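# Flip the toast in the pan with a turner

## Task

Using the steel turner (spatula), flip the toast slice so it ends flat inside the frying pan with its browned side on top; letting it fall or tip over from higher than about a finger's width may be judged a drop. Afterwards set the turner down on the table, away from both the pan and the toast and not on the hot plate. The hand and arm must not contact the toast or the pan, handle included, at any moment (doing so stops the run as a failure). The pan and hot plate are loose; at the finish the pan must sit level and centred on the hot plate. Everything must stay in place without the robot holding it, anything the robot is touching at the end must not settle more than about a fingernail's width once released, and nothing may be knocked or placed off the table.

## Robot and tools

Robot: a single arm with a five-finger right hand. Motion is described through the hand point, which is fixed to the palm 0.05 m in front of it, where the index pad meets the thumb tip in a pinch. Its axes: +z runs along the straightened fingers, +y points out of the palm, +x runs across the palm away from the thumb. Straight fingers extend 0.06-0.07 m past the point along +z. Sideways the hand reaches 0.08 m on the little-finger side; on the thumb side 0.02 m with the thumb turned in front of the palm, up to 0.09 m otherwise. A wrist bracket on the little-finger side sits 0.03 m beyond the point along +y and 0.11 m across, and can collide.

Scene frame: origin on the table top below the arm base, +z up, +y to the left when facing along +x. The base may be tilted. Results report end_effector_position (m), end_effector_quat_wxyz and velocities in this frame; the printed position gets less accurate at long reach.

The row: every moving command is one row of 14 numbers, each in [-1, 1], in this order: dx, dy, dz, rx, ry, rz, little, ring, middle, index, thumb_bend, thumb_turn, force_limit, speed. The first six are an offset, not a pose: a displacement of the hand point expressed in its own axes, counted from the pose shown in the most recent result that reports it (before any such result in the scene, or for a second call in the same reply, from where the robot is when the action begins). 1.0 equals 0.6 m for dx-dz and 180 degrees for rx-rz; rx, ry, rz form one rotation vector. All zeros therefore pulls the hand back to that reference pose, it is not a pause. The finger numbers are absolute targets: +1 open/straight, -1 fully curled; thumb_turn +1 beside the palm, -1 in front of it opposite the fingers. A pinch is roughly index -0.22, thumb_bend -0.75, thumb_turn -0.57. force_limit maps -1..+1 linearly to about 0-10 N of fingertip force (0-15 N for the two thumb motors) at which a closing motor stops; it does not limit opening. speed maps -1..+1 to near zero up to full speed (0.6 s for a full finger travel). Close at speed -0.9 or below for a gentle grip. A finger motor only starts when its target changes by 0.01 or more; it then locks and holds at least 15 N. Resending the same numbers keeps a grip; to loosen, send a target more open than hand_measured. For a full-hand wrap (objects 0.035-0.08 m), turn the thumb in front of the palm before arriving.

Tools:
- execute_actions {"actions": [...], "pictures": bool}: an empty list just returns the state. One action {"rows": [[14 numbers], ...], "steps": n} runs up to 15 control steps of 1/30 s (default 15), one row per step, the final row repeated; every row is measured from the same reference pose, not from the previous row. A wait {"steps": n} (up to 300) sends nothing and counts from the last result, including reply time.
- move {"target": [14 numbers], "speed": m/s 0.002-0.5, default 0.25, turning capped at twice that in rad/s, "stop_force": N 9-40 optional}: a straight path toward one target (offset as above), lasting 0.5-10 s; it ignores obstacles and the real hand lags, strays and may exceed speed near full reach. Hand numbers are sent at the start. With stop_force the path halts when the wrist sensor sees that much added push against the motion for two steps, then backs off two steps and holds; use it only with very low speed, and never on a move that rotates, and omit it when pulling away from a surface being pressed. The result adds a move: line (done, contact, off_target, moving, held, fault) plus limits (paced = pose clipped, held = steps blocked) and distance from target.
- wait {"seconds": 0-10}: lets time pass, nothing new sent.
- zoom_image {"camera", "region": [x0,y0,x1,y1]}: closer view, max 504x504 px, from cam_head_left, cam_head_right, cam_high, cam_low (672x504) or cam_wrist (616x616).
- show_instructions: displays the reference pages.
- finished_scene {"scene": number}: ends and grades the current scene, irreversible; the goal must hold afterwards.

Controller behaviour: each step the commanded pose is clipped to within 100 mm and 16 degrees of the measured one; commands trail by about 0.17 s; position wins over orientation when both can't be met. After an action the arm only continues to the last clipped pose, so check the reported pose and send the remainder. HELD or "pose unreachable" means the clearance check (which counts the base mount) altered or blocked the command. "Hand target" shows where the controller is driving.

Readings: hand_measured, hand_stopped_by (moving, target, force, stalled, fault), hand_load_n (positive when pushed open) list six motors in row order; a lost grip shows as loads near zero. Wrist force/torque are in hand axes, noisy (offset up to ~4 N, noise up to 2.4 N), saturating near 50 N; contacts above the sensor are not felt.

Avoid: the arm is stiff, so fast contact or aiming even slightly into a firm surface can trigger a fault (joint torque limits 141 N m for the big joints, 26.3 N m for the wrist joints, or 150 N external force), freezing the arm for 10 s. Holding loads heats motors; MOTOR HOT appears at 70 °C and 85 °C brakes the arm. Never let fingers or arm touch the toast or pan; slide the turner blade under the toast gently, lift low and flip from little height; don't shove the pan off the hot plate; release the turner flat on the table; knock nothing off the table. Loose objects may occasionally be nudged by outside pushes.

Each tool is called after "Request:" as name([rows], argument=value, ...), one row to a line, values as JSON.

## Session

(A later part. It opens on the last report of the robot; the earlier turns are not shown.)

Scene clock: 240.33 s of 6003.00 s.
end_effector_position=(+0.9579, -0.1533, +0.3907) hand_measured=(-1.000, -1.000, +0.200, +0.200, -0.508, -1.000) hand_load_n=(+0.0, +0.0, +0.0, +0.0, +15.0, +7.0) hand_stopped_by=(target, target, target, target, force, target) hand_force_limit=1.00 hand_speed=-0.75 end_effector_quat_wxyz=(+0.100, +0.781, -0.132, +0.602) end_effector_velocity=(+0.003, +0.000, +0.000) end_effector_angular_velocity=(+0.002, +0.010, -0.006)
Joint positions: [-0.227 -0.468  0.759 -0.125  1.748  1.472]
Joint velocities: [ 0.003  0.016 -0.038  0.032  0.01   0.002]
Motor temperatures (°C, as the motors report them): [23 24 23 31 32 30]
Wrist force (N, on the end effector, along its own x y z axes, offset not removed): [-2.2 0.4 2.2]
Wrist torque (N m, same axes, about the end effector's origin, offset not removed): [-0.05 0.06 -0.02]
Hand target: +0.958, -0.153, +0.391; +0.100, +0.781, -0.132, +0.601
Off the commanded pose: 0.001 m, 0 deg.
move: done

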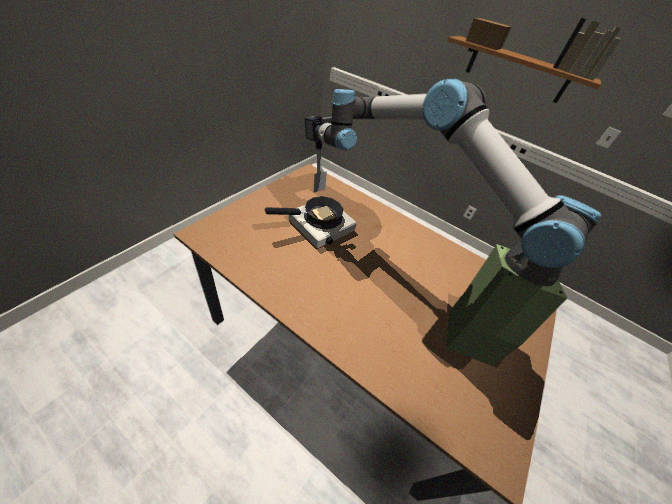

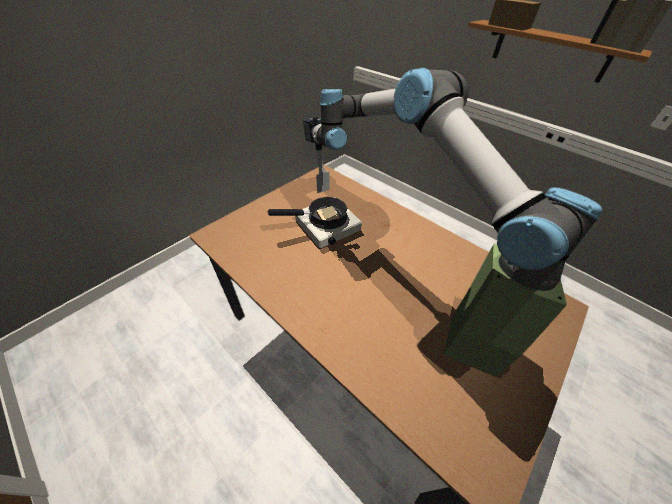

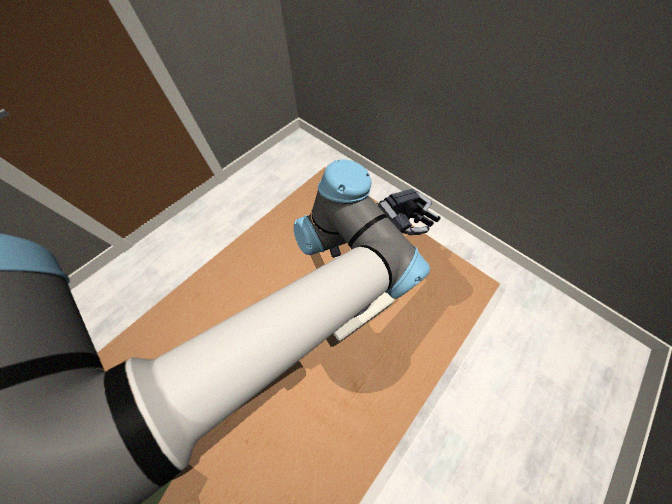

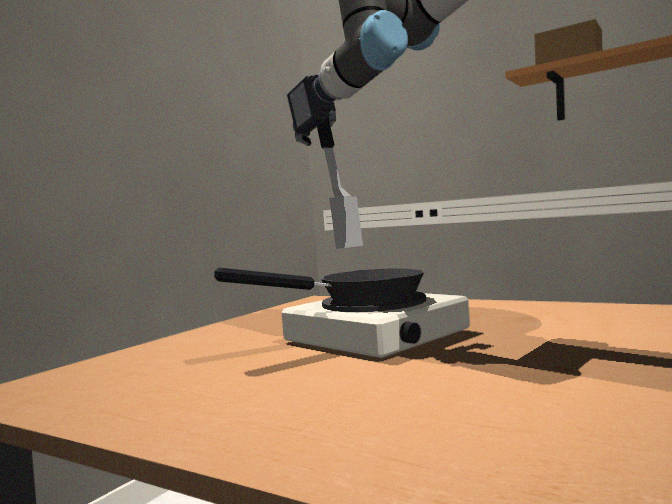

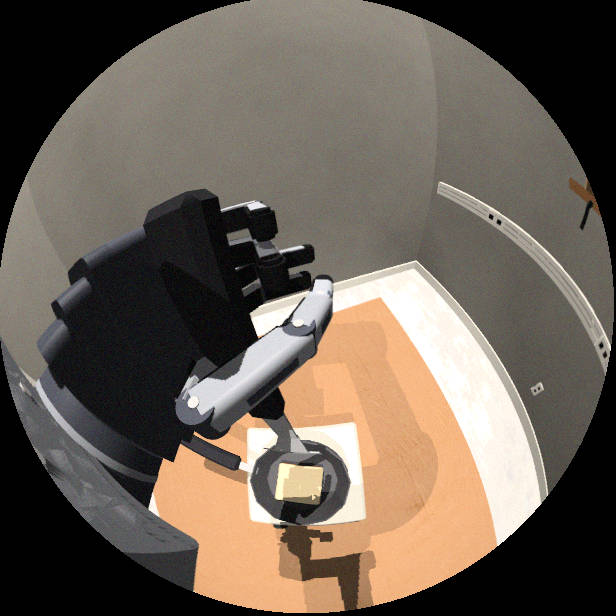

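Request:
move(target=[-0.093,0,0.008,0,0,0,-1,-1,0.2,0.2,-0.95,-1,1,-0.75], speed=0.04)

Request:
zoom_image(camera="cam_wrist", region=[220,400,380,550])

Request:
zoom_image(camera="cam_head_left", region=[295,180,355,230])

Scene clock: 246.33 s of 6003.00 s.
end_effector_position=(+0.9489, -0.1502, +0.3358) hand_measured=(-1.000, -1.000, +0.200, +0.200, -0.508, -1.000) hand_load_n=(+0.0, +0.0, +0.0, +0.0, +15.0, +7.0) hand_stopped_by=(target, target, target, target, force, target) hand_force_limit=1.00 hand_speed=-0.75 end_effector_quat_wxyz=(+0.100, +0.781, -0.132, +0.602) end_effector_velocity=(-0.000, +0.001, -0.002) end_effector_angular_velocity=(+0.000, -0.001, +0.001)
Joint positions: [-0.236 -0.427  0.825 -0.232  1.739  1.471]
Joint velocities: [ 0.     0.002  0.002 -0.004 -0.001 -0.   ]
Motor temperatures (°C, as the motors report them): [23 24 23 31 32 30]
Wrist force (N, on the end effector, along its own x y z axes, offset not removed): [-2.1 1.2 2.8]
Wrist torque (N m, same axes, about the end effector's origin, offset not removed): [0.12 0.21 -0.09]
Hand target: +0.949, -0.150, +0.336; +0.100, +0.781, -0.132, +0.602
Off the commanded pose: 0.000 m, 0 deg.
After step 90, 1.20 s passed at rest.
move: done

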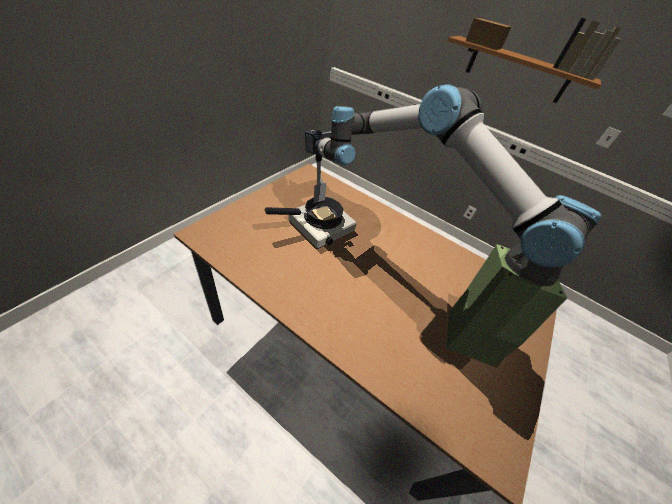

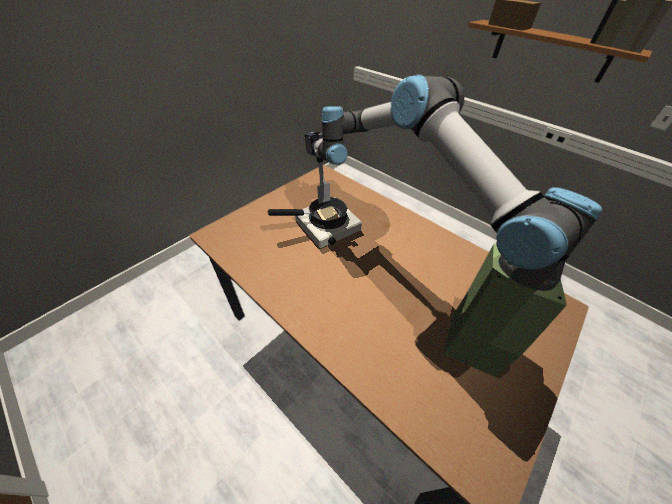

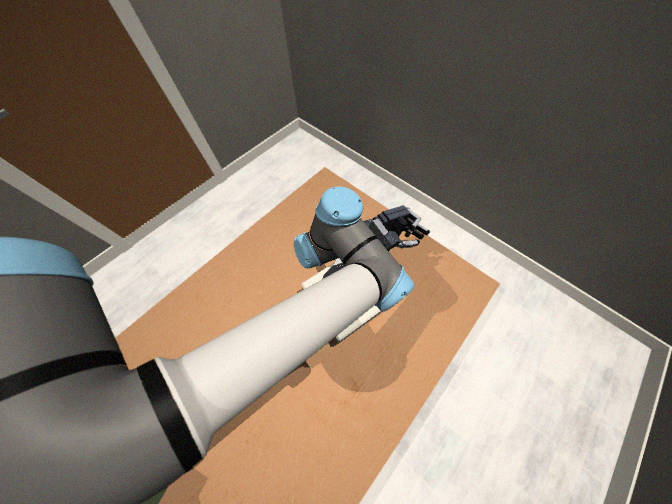

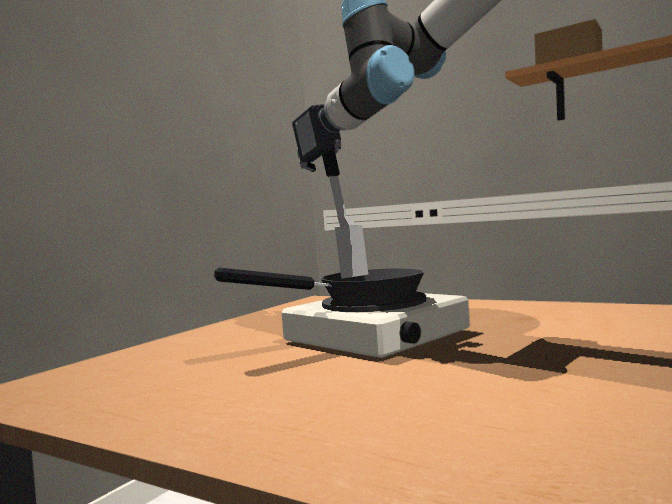

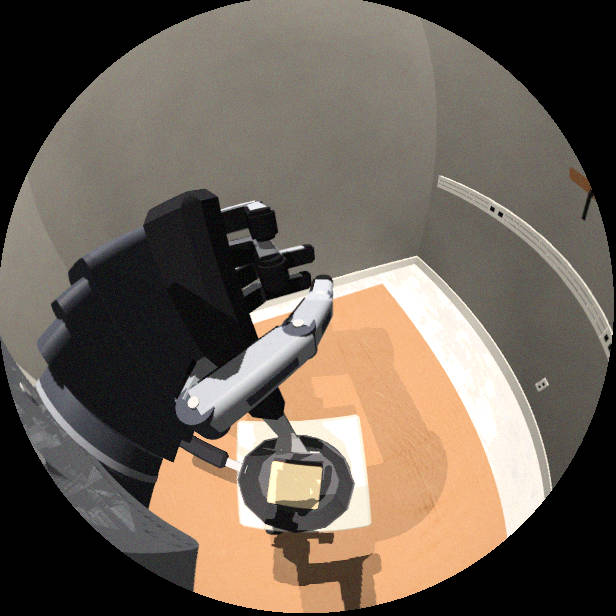

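Region (220, 400, 380, 550) of cam_wrist's 616x616 image, scaled by 3.150, with more detail than that image has; it fills the top 472 rows of this view, and the rest is white.

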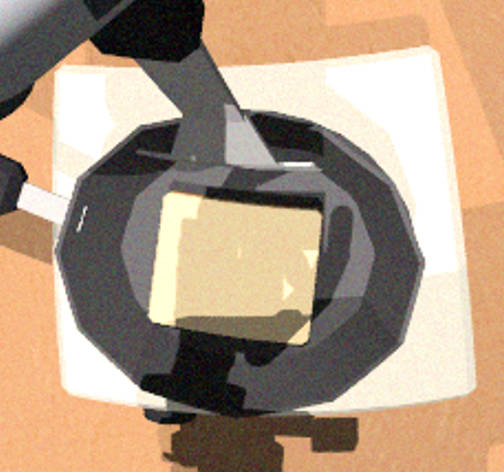

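Region (295, 180, 355, 230) of cam_head_left's 672x504 image, scaled by 8.400, with more detail than that image has.

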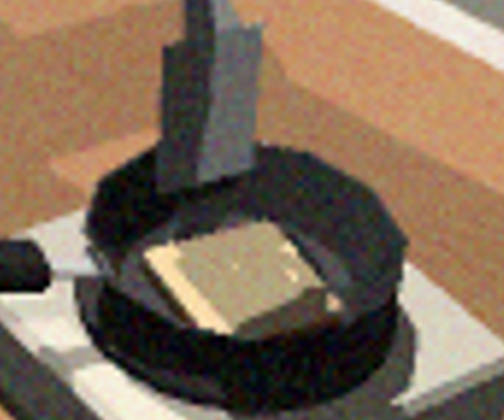

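Request:
move(target=[-0.038,0,-0.012,0,0,0,-1,-1,0.2,0.2,-0.95,-1,1,-0.75], speed=0.02)

Request:
zoom_image(camera="cam_wrist", region=[220,400,380,550])

Request:
zoom_image(camera="cam_head_left", region=[295,180,355,230])

Request:
zoom_image(camera="cam_low", region=[310,220,450,320])

Scene clock: 255.37 s of 6003.00 s.
end_effector_position=(+0.9370, -0.1460, +0.3159) hand_measured=(-1.000, -1.000, +0.200, +0.200, -0.508, -1.000) hand_load_n=(+0.0, +0.0, +0.0, +0.0, +15.0, +7.0) hand_stopped_by=(target, target, target, target, force, target) hand_force_limit=1.00 hand_speed=-0.75 end_effector_quat_wxyz=(+0.100, +0.781, -0.132, +0.602) end_effector_velocity=(-0.002, +0.001, -0.002) end_effector_angular_velocity=(+0.000, -0.000, -0.001)
Joint positions: [-0.237 -0.431  0.893 -0.296  1.738  1.47 ]
Joint velocities: [ 0.    -0.     0.008 -0.007  0.001  0.   ]
Motor temperatures (°C, as the motors report them): [23 24 23 31 32 30]
Wrist force (N, on the end effector, along its own x y z axes, offset not removed): [-1.9 3.0 3.6]
Wrist torque (N m, same axes, about the end effector's origin, offset not removed): [0.13 0.09 -0.05]
Hand target: +0.937, -0.146, +0.316; +0.100, +0.781, -0.132, +0.602
Off the commanded pose: 0.000 m, 0 deg.
After step 90, 4.57 s passed at rest.
move: done

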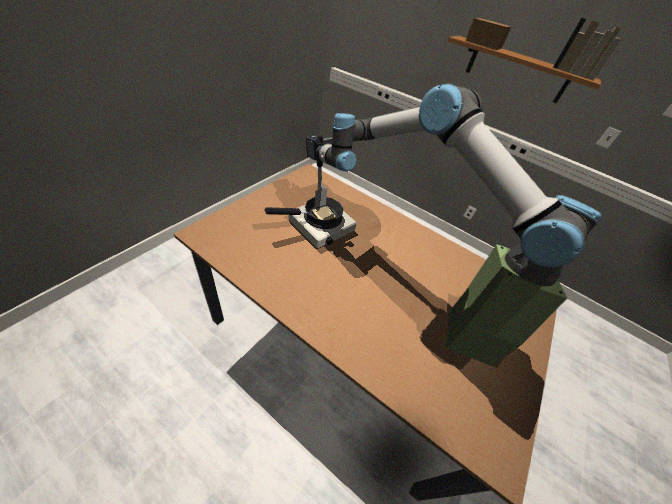

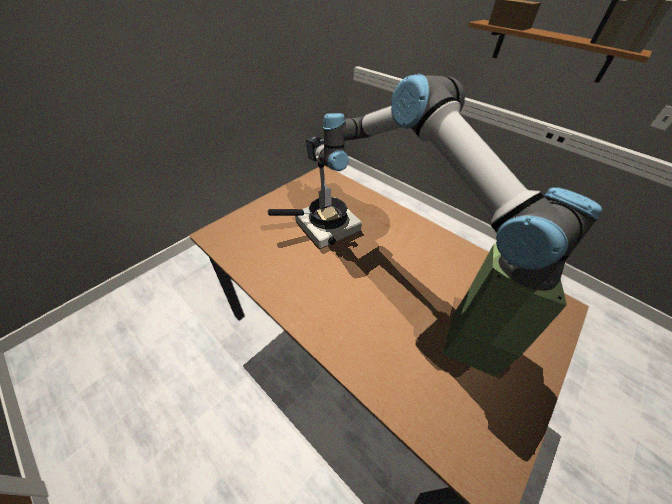

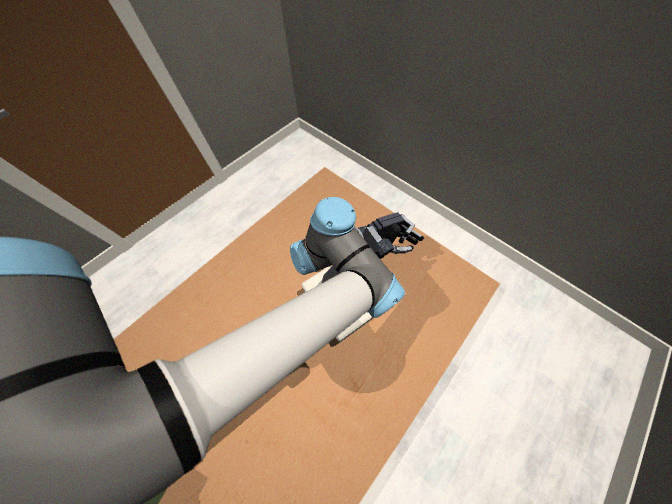

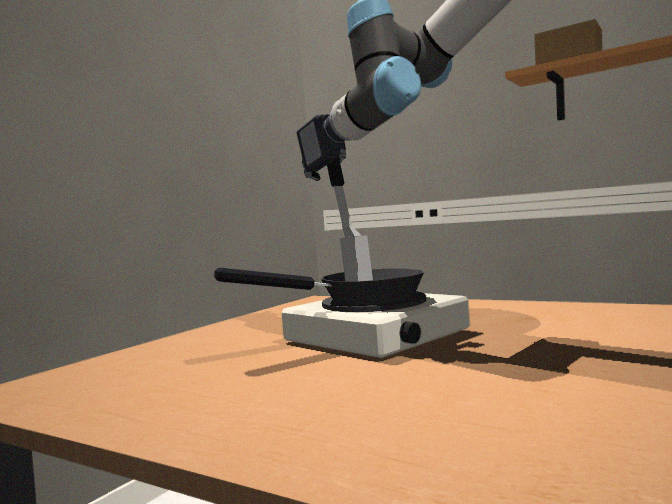

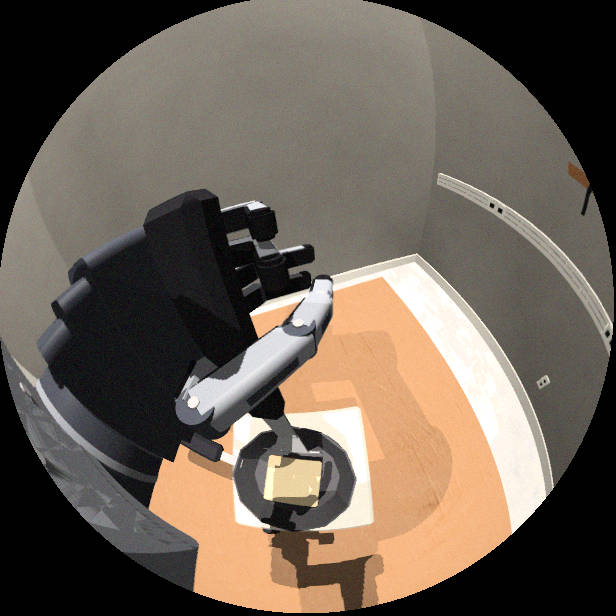

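Region (220, 400, 380, 550) of cam_wrist's 616x616 image, scaled by 3.150, with more detail than that image has; it fills the top 472 rows of this view, and the rest is white.

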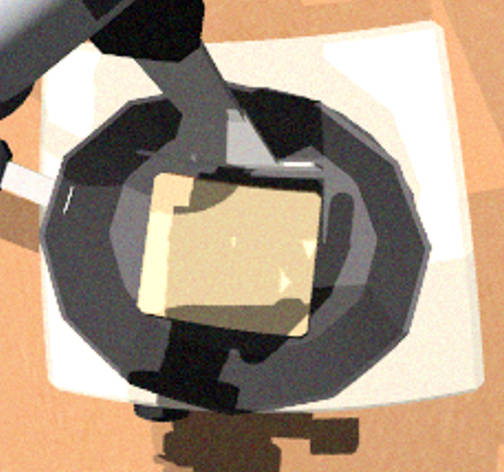

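Region (295, 180, 355, 230) of cam_head_left's 672x504 image, scaled by 8.400, with more detail than that image has.

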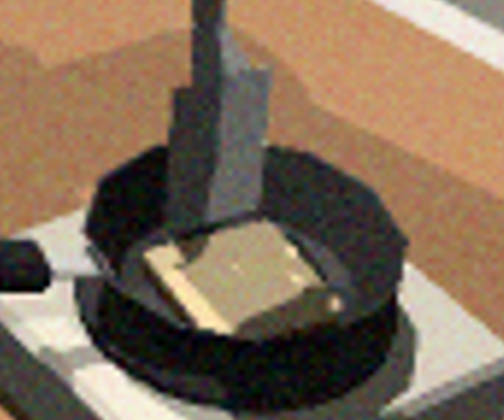

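Region (310, 220, 450, 320) of cam_low's 672x504 image, scaled by 3.600, with more detail than that image has; it fills the top 360 rows of this view, and the rest is white.

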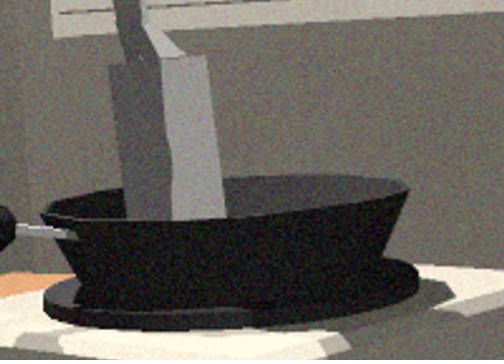

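Request:
execute_actions(actions=[])

Request:
zoom_image(camera="cam_high", region=[280,200,420,345])

Scene clock: 271.20 s of 6003.00 s.
end_effector_position=(+0.9368, -0.1460, +0.3156) hand_measured=(-1.000, -1.000, +0.200, +0.200, -0.508, -1.000) hand_load_n=(+0.0, +0.0, +0.0, +0.0, +15.0, +7.0) hand_stopped_by=(target, target, target, target, force, target) hand_force_limit=1.00 hand_speed=-0.75 end_effector_quat_wxyz=(+0.100, +0.781, -0.132, +0.602) end_effector_velocity=(+0.000, -0.000, +0.000) end_effector_angular_velocity=(-0.001, -0.000, +0.001)
Joint positions: [-0.237 -0.431  0.894 -0.297  1.738  1.47 ]
Joint velocities: [-0.    -0.    -0.    -0.    -0.001 -0.001]
Motor temperatures (°C, as the motors report them): [23 24 23 31 32 30]
Wrist force (N, on the end effector, along its own x y z axes, offset not removed): [-2.5 2.5 2.0]
Wrist torque (N m, same axes, about the end effector's origin, offset not removed): [0.33 0.39 -0.05]
Hand target: +0.937, -0.146, +0.316; +0.100, +0.781, -0.132, +0.602
Off the commanded pose: 0.000 m, 0 deg.
Steps of this call (steps 1 to 90: nothing new was sent; then 12.83 s passed at rest). Readings (end_effector_position | what the end effector reports):
1: (+0.9370, -0.1460, +0.3158) | hand_measured=(-1.000, -1.000, +0.200, +0.200, -0.508, -1.000) hand_load_n=(+0.0, +0.0, +0.0, +0.0, +15.0, +7.0) hand_stopped_by=(target, target, target, target, force, target) hand_force_limit=1.00 hand_speed=-0.75
2: (+0.9369, -0.1460, +0.3157) | hand_measured=(-1.000, -1.000, +0.200, +0.200, -0.508, -1.000) hand_load_n=(+0.0, +0.0, +0.0, +0.0, +15.0, +7.0) hand_stopped_by=(target, target, target, target, force, target) hand_force_limit=1.00 hand_speed=-0.75
4: (+0.9369, -0.1460, +0.3157) | hand_measured=(-1.000, -1.000, +0.200, +0.200, -0.508, -1.000) hand_load_n=(+0.0, +0.0, +0.0, +0.0, +15.0, +7.0) hand_stopped_by=(target, target, target, target, force, target) hand_force_limit=1.00 hand_speed=-0.75
8: (+0.9369, -0.1460, +0.3156) | hand_measured=(-1.000, -1.000, +0.200, +0.200, -0.508, -1.000) hand_load_n=(+0.0, +0.0, +0.0, +0.0, +15.0, +7.0) hand_stopped_by=(target, target, target, target, force, target) hand_force_limit=1.00 hand_speed=-0.75
90: the state above

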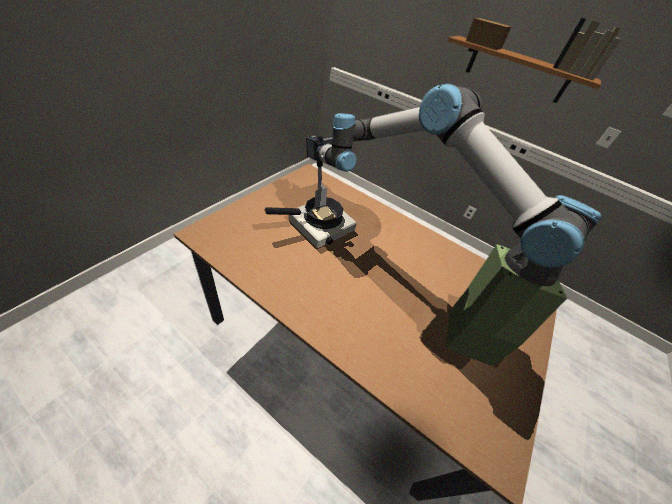

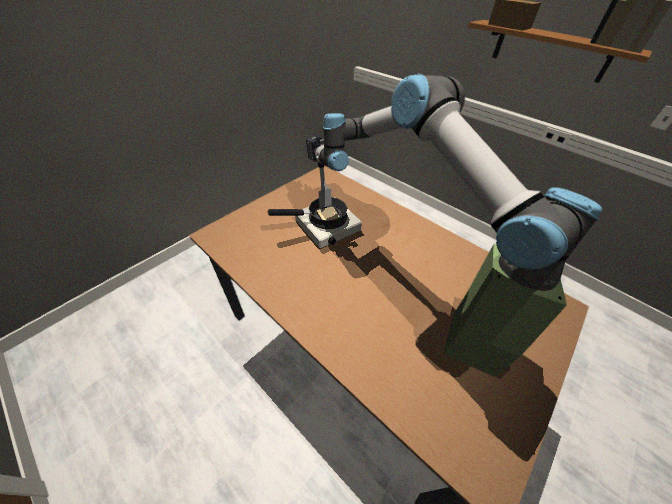

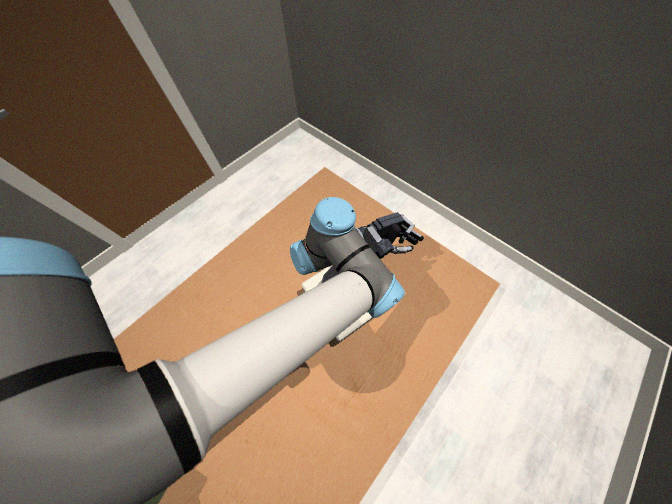

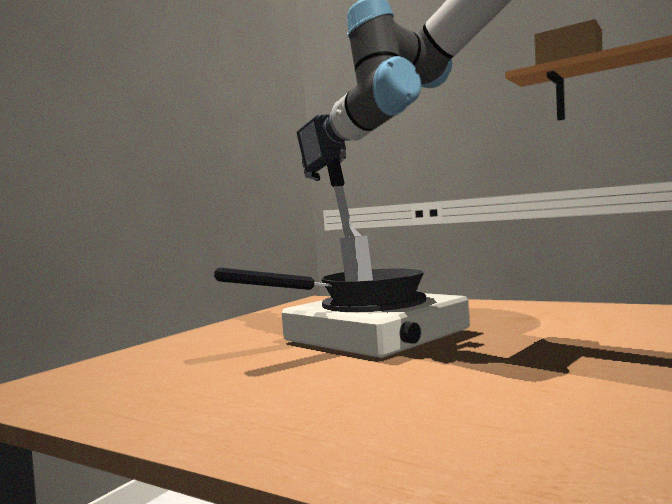

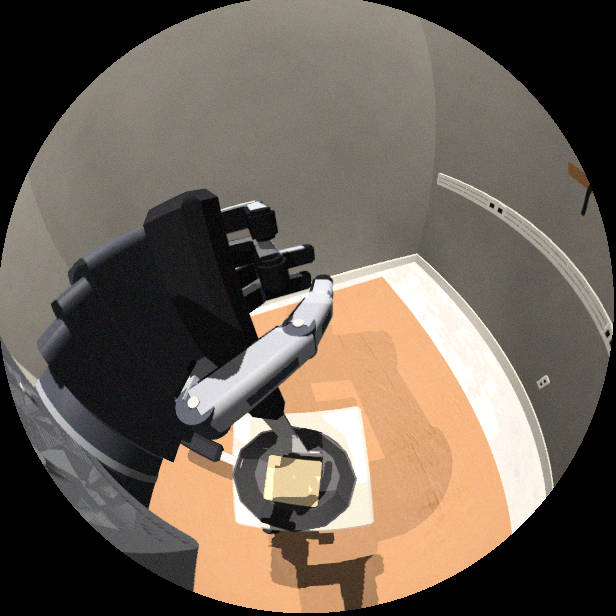

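Region (280, 200, 420, 345) of cam_high's 672x504 image, scaled by 3.476, with more detail than that image has; it fills the left 487 columns of this view, and the rest is white.

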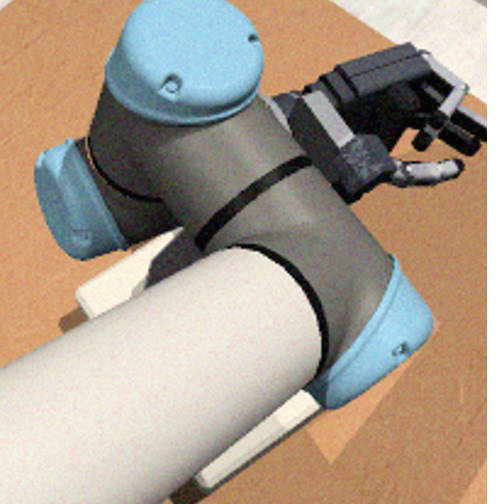

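Request:
move(target=[-0.015,0,-0.0045,0,0,0,-1,-1,0.2,0.2,-0.95,-1,1,-0.75], speed=0.005, stop_force=9)

Request:
zoom_image(camera="cam_head_left", region=[295,180,355,230])

Request:
zoom_image(camera="cam_wrist", region=[220,400,380,550])

Scene clock: 279.50 s of 6003.00 s.
end_effector_position=(+0.9323, -0.1444, +0.3077) hand_measured=(-1.000, -1.000, +0.200, +0.200, -0.508, -1.000) hand_load_n=(+0.0, +0.0, +0.0, +0.0, +15.0, +7.0) hand_stopped_by=(target, target, target, target, force, target) hand_force_limit=1.00 hand_speed=-0.75 end_effector_quat_wxyz=(+0.100, +0.781, -0.132, +0.602) end_effector_velocity=(-0.001, +0.000, -0.001) end_effector_angular_velocity=(+0.000, -0.000, -0.000)
Joint positions: [-0.238 -0.432  0.917 -0.32   1.737  1.47 ]
Joint velocities: [ 0.     0.     0.003 -0.003  0.     0.   ]
Motor temperatures (°C, as the motors report them): [23 24 23 31 32 30]
Wrist force (N, on the end effector, along its own x y z axes, offset not removed): [-2.7 1.8 4.6]
Wrist torque (N m, same axes, about the end effector's origin, offset not removed): [0.15 0.36 -0.09]
Hand target: +0.932, -0.144, +0.308; +0.100, +0.781, -0.132, +0.602
Off the commanded pose: 0.000 m, 0 deg.
After step 90, 3.20 s passed at rest.
move: done

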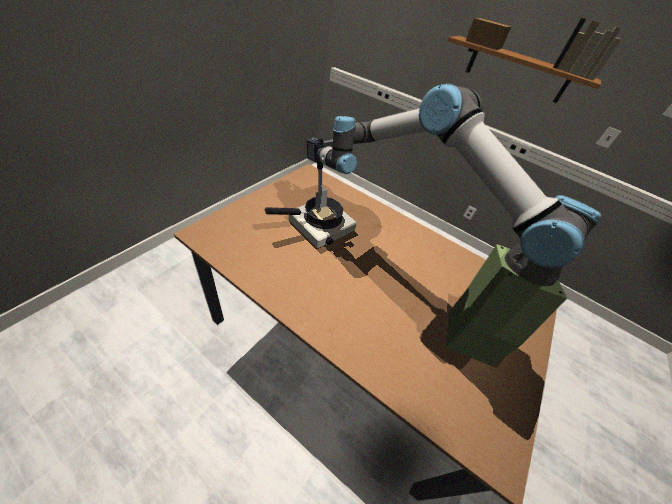

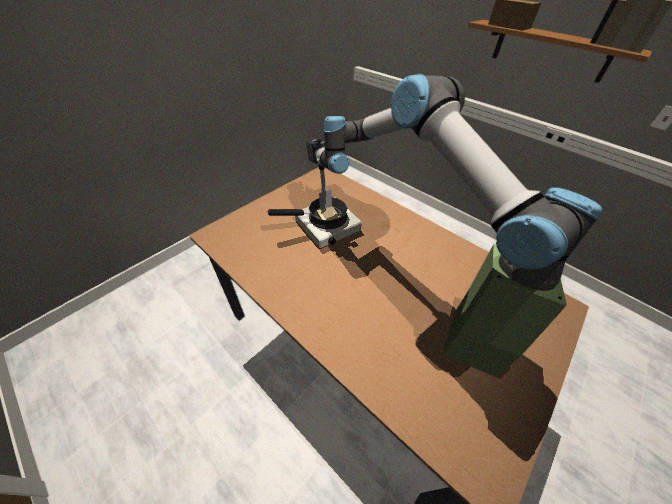

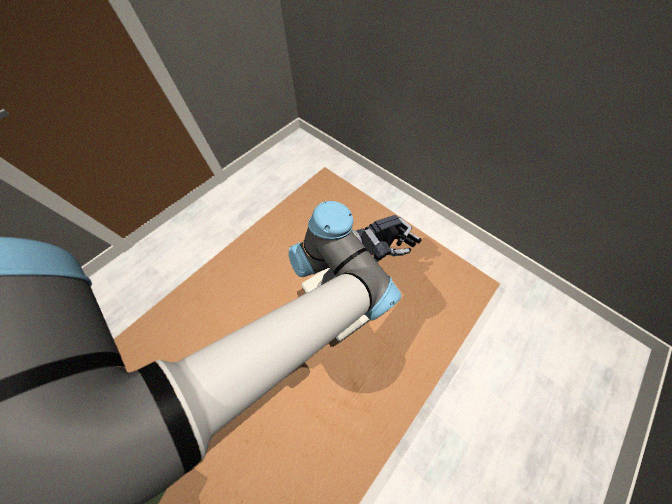

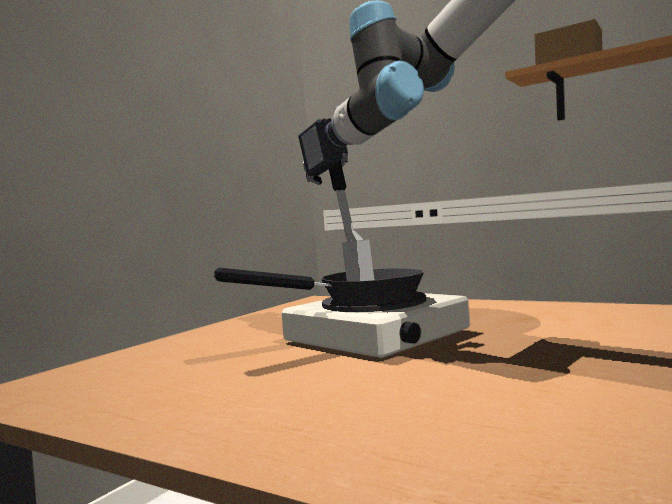

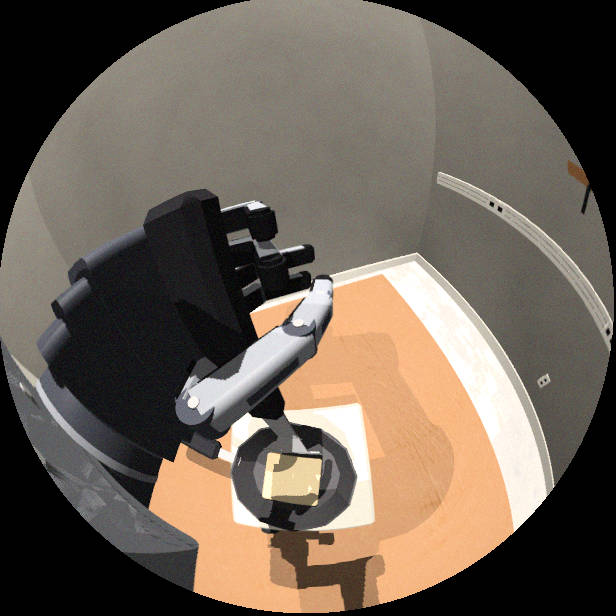

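Region (295, 180, 355, 230) of cam_head_left's 672x504 image, scaled by 8.400, with more detail than that image has.

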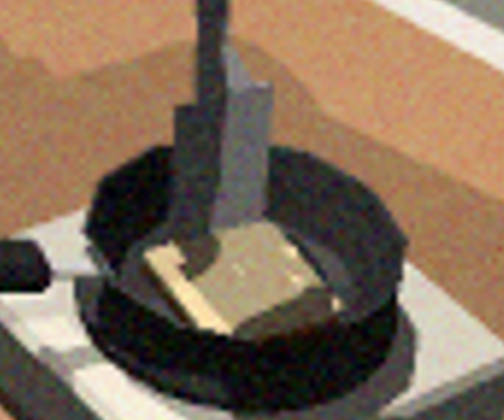

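Region (220, 400, 380, 550) of cam_wrist's 616x616 image, scaled by 3.150, with more detail than that image has; it fills the top 472 rows of this view, and the rest is white.

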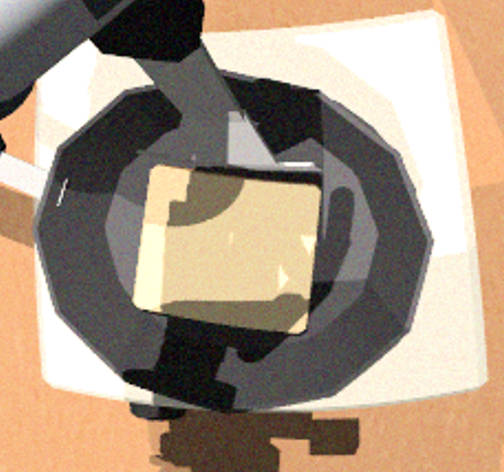

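Behind the toast. Lower 4 mm more.

Request:
move(target=[-0.0064,0,0.0017,0,0,0,-1,-1,0.2,0.2,-0.95,-1,1,-0.75], speed=0.003, stop_force=9)

Request:
zoom_image(camera="cam_low", region=[310,220,450,320])

Scene clock: 285.20 s of 6003.00 s.
end_effector_position=(+0.9324, -0.1444, +0.3041) hand_measured=(-1.000, -1.000, +0.200, +0.200, -0.508, -1.000) hand_load_n=(+0.0, +0.0, +0.0, +0.0, +15.0, +6.5) hand_stopped_by=(target, target, target, target, force, target) hand_force_limit=1.00 hand_speed=-0.75 end_effector_quat_wxyz=(+0.100, +0.781, -0.132, +0.602) end_effector_velocity=(-0.000, +0.000, -0.000) end_effector_angular_velocity=(+0.001, +0.000, -0.001)
Joint positions: [-0.238 -0.426  0.916 -0.325  1.736  1.47 ]
Joint velocities: [ 0.     0.001 -0.    -0.     0.001  0.001]
Motor temperatures (°C, as the motors report them): [23 24 23 31 32 30]
Wrist force (N, on the end effector, along its own x y z axes, offset not removed): [7.8 -1.5 -1.5]
Wrist torque (N m, same axes, about the end effector's origin, offset not removed): [-0.31 -0.73 0.11]
Hand target: +0.932, -0.144, +0.304; +0.100, +0.781, -0.132, +0.602
Off the commanded pose: 0.000 m, 0 deg.
After step 90, 1.07 s passed at rest.
move: contact

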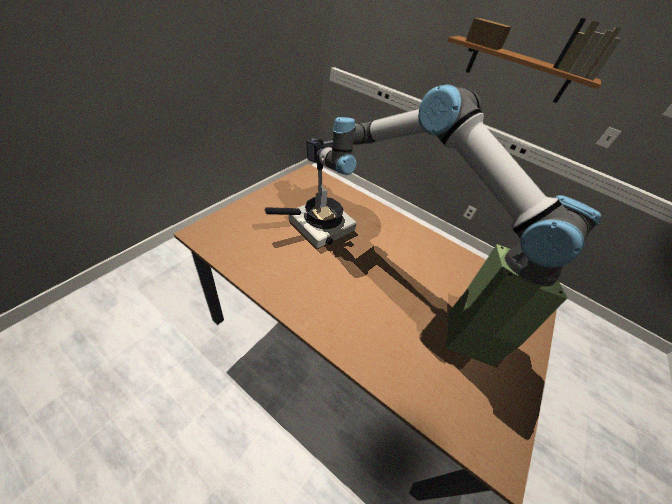

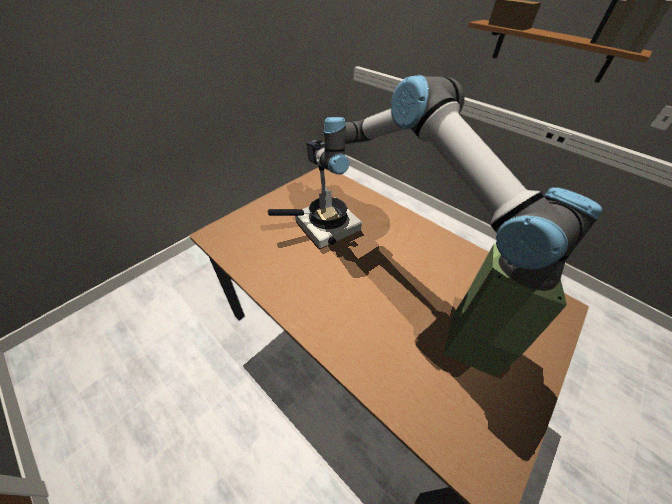

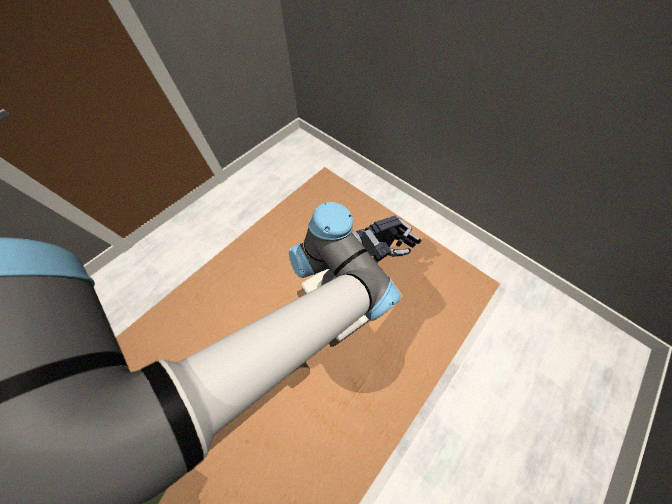

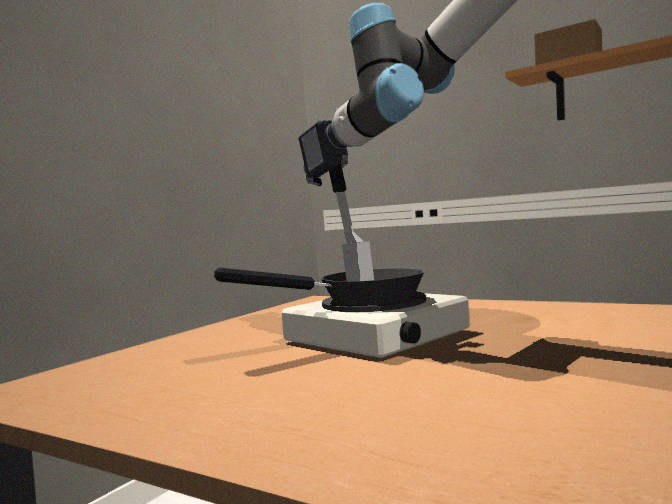

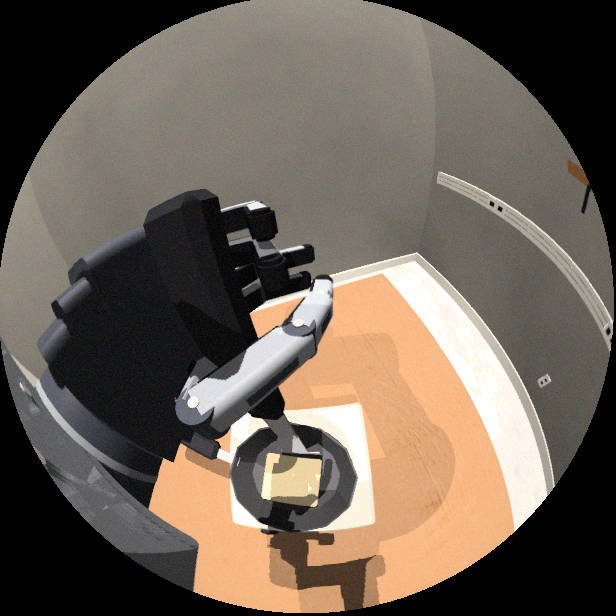

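Region (310, 220, 450, 320) of cam_low's 672x504 image, scaled by 3.600, with more detail than that image has; it fills the top 360 rows of this view, and the rest is white.

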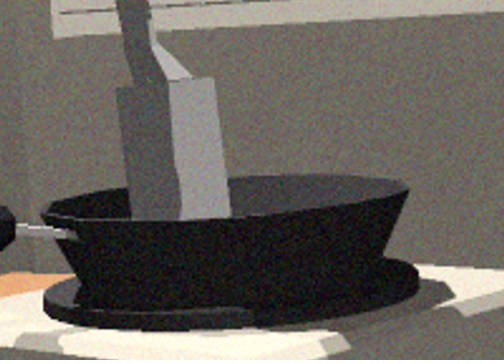

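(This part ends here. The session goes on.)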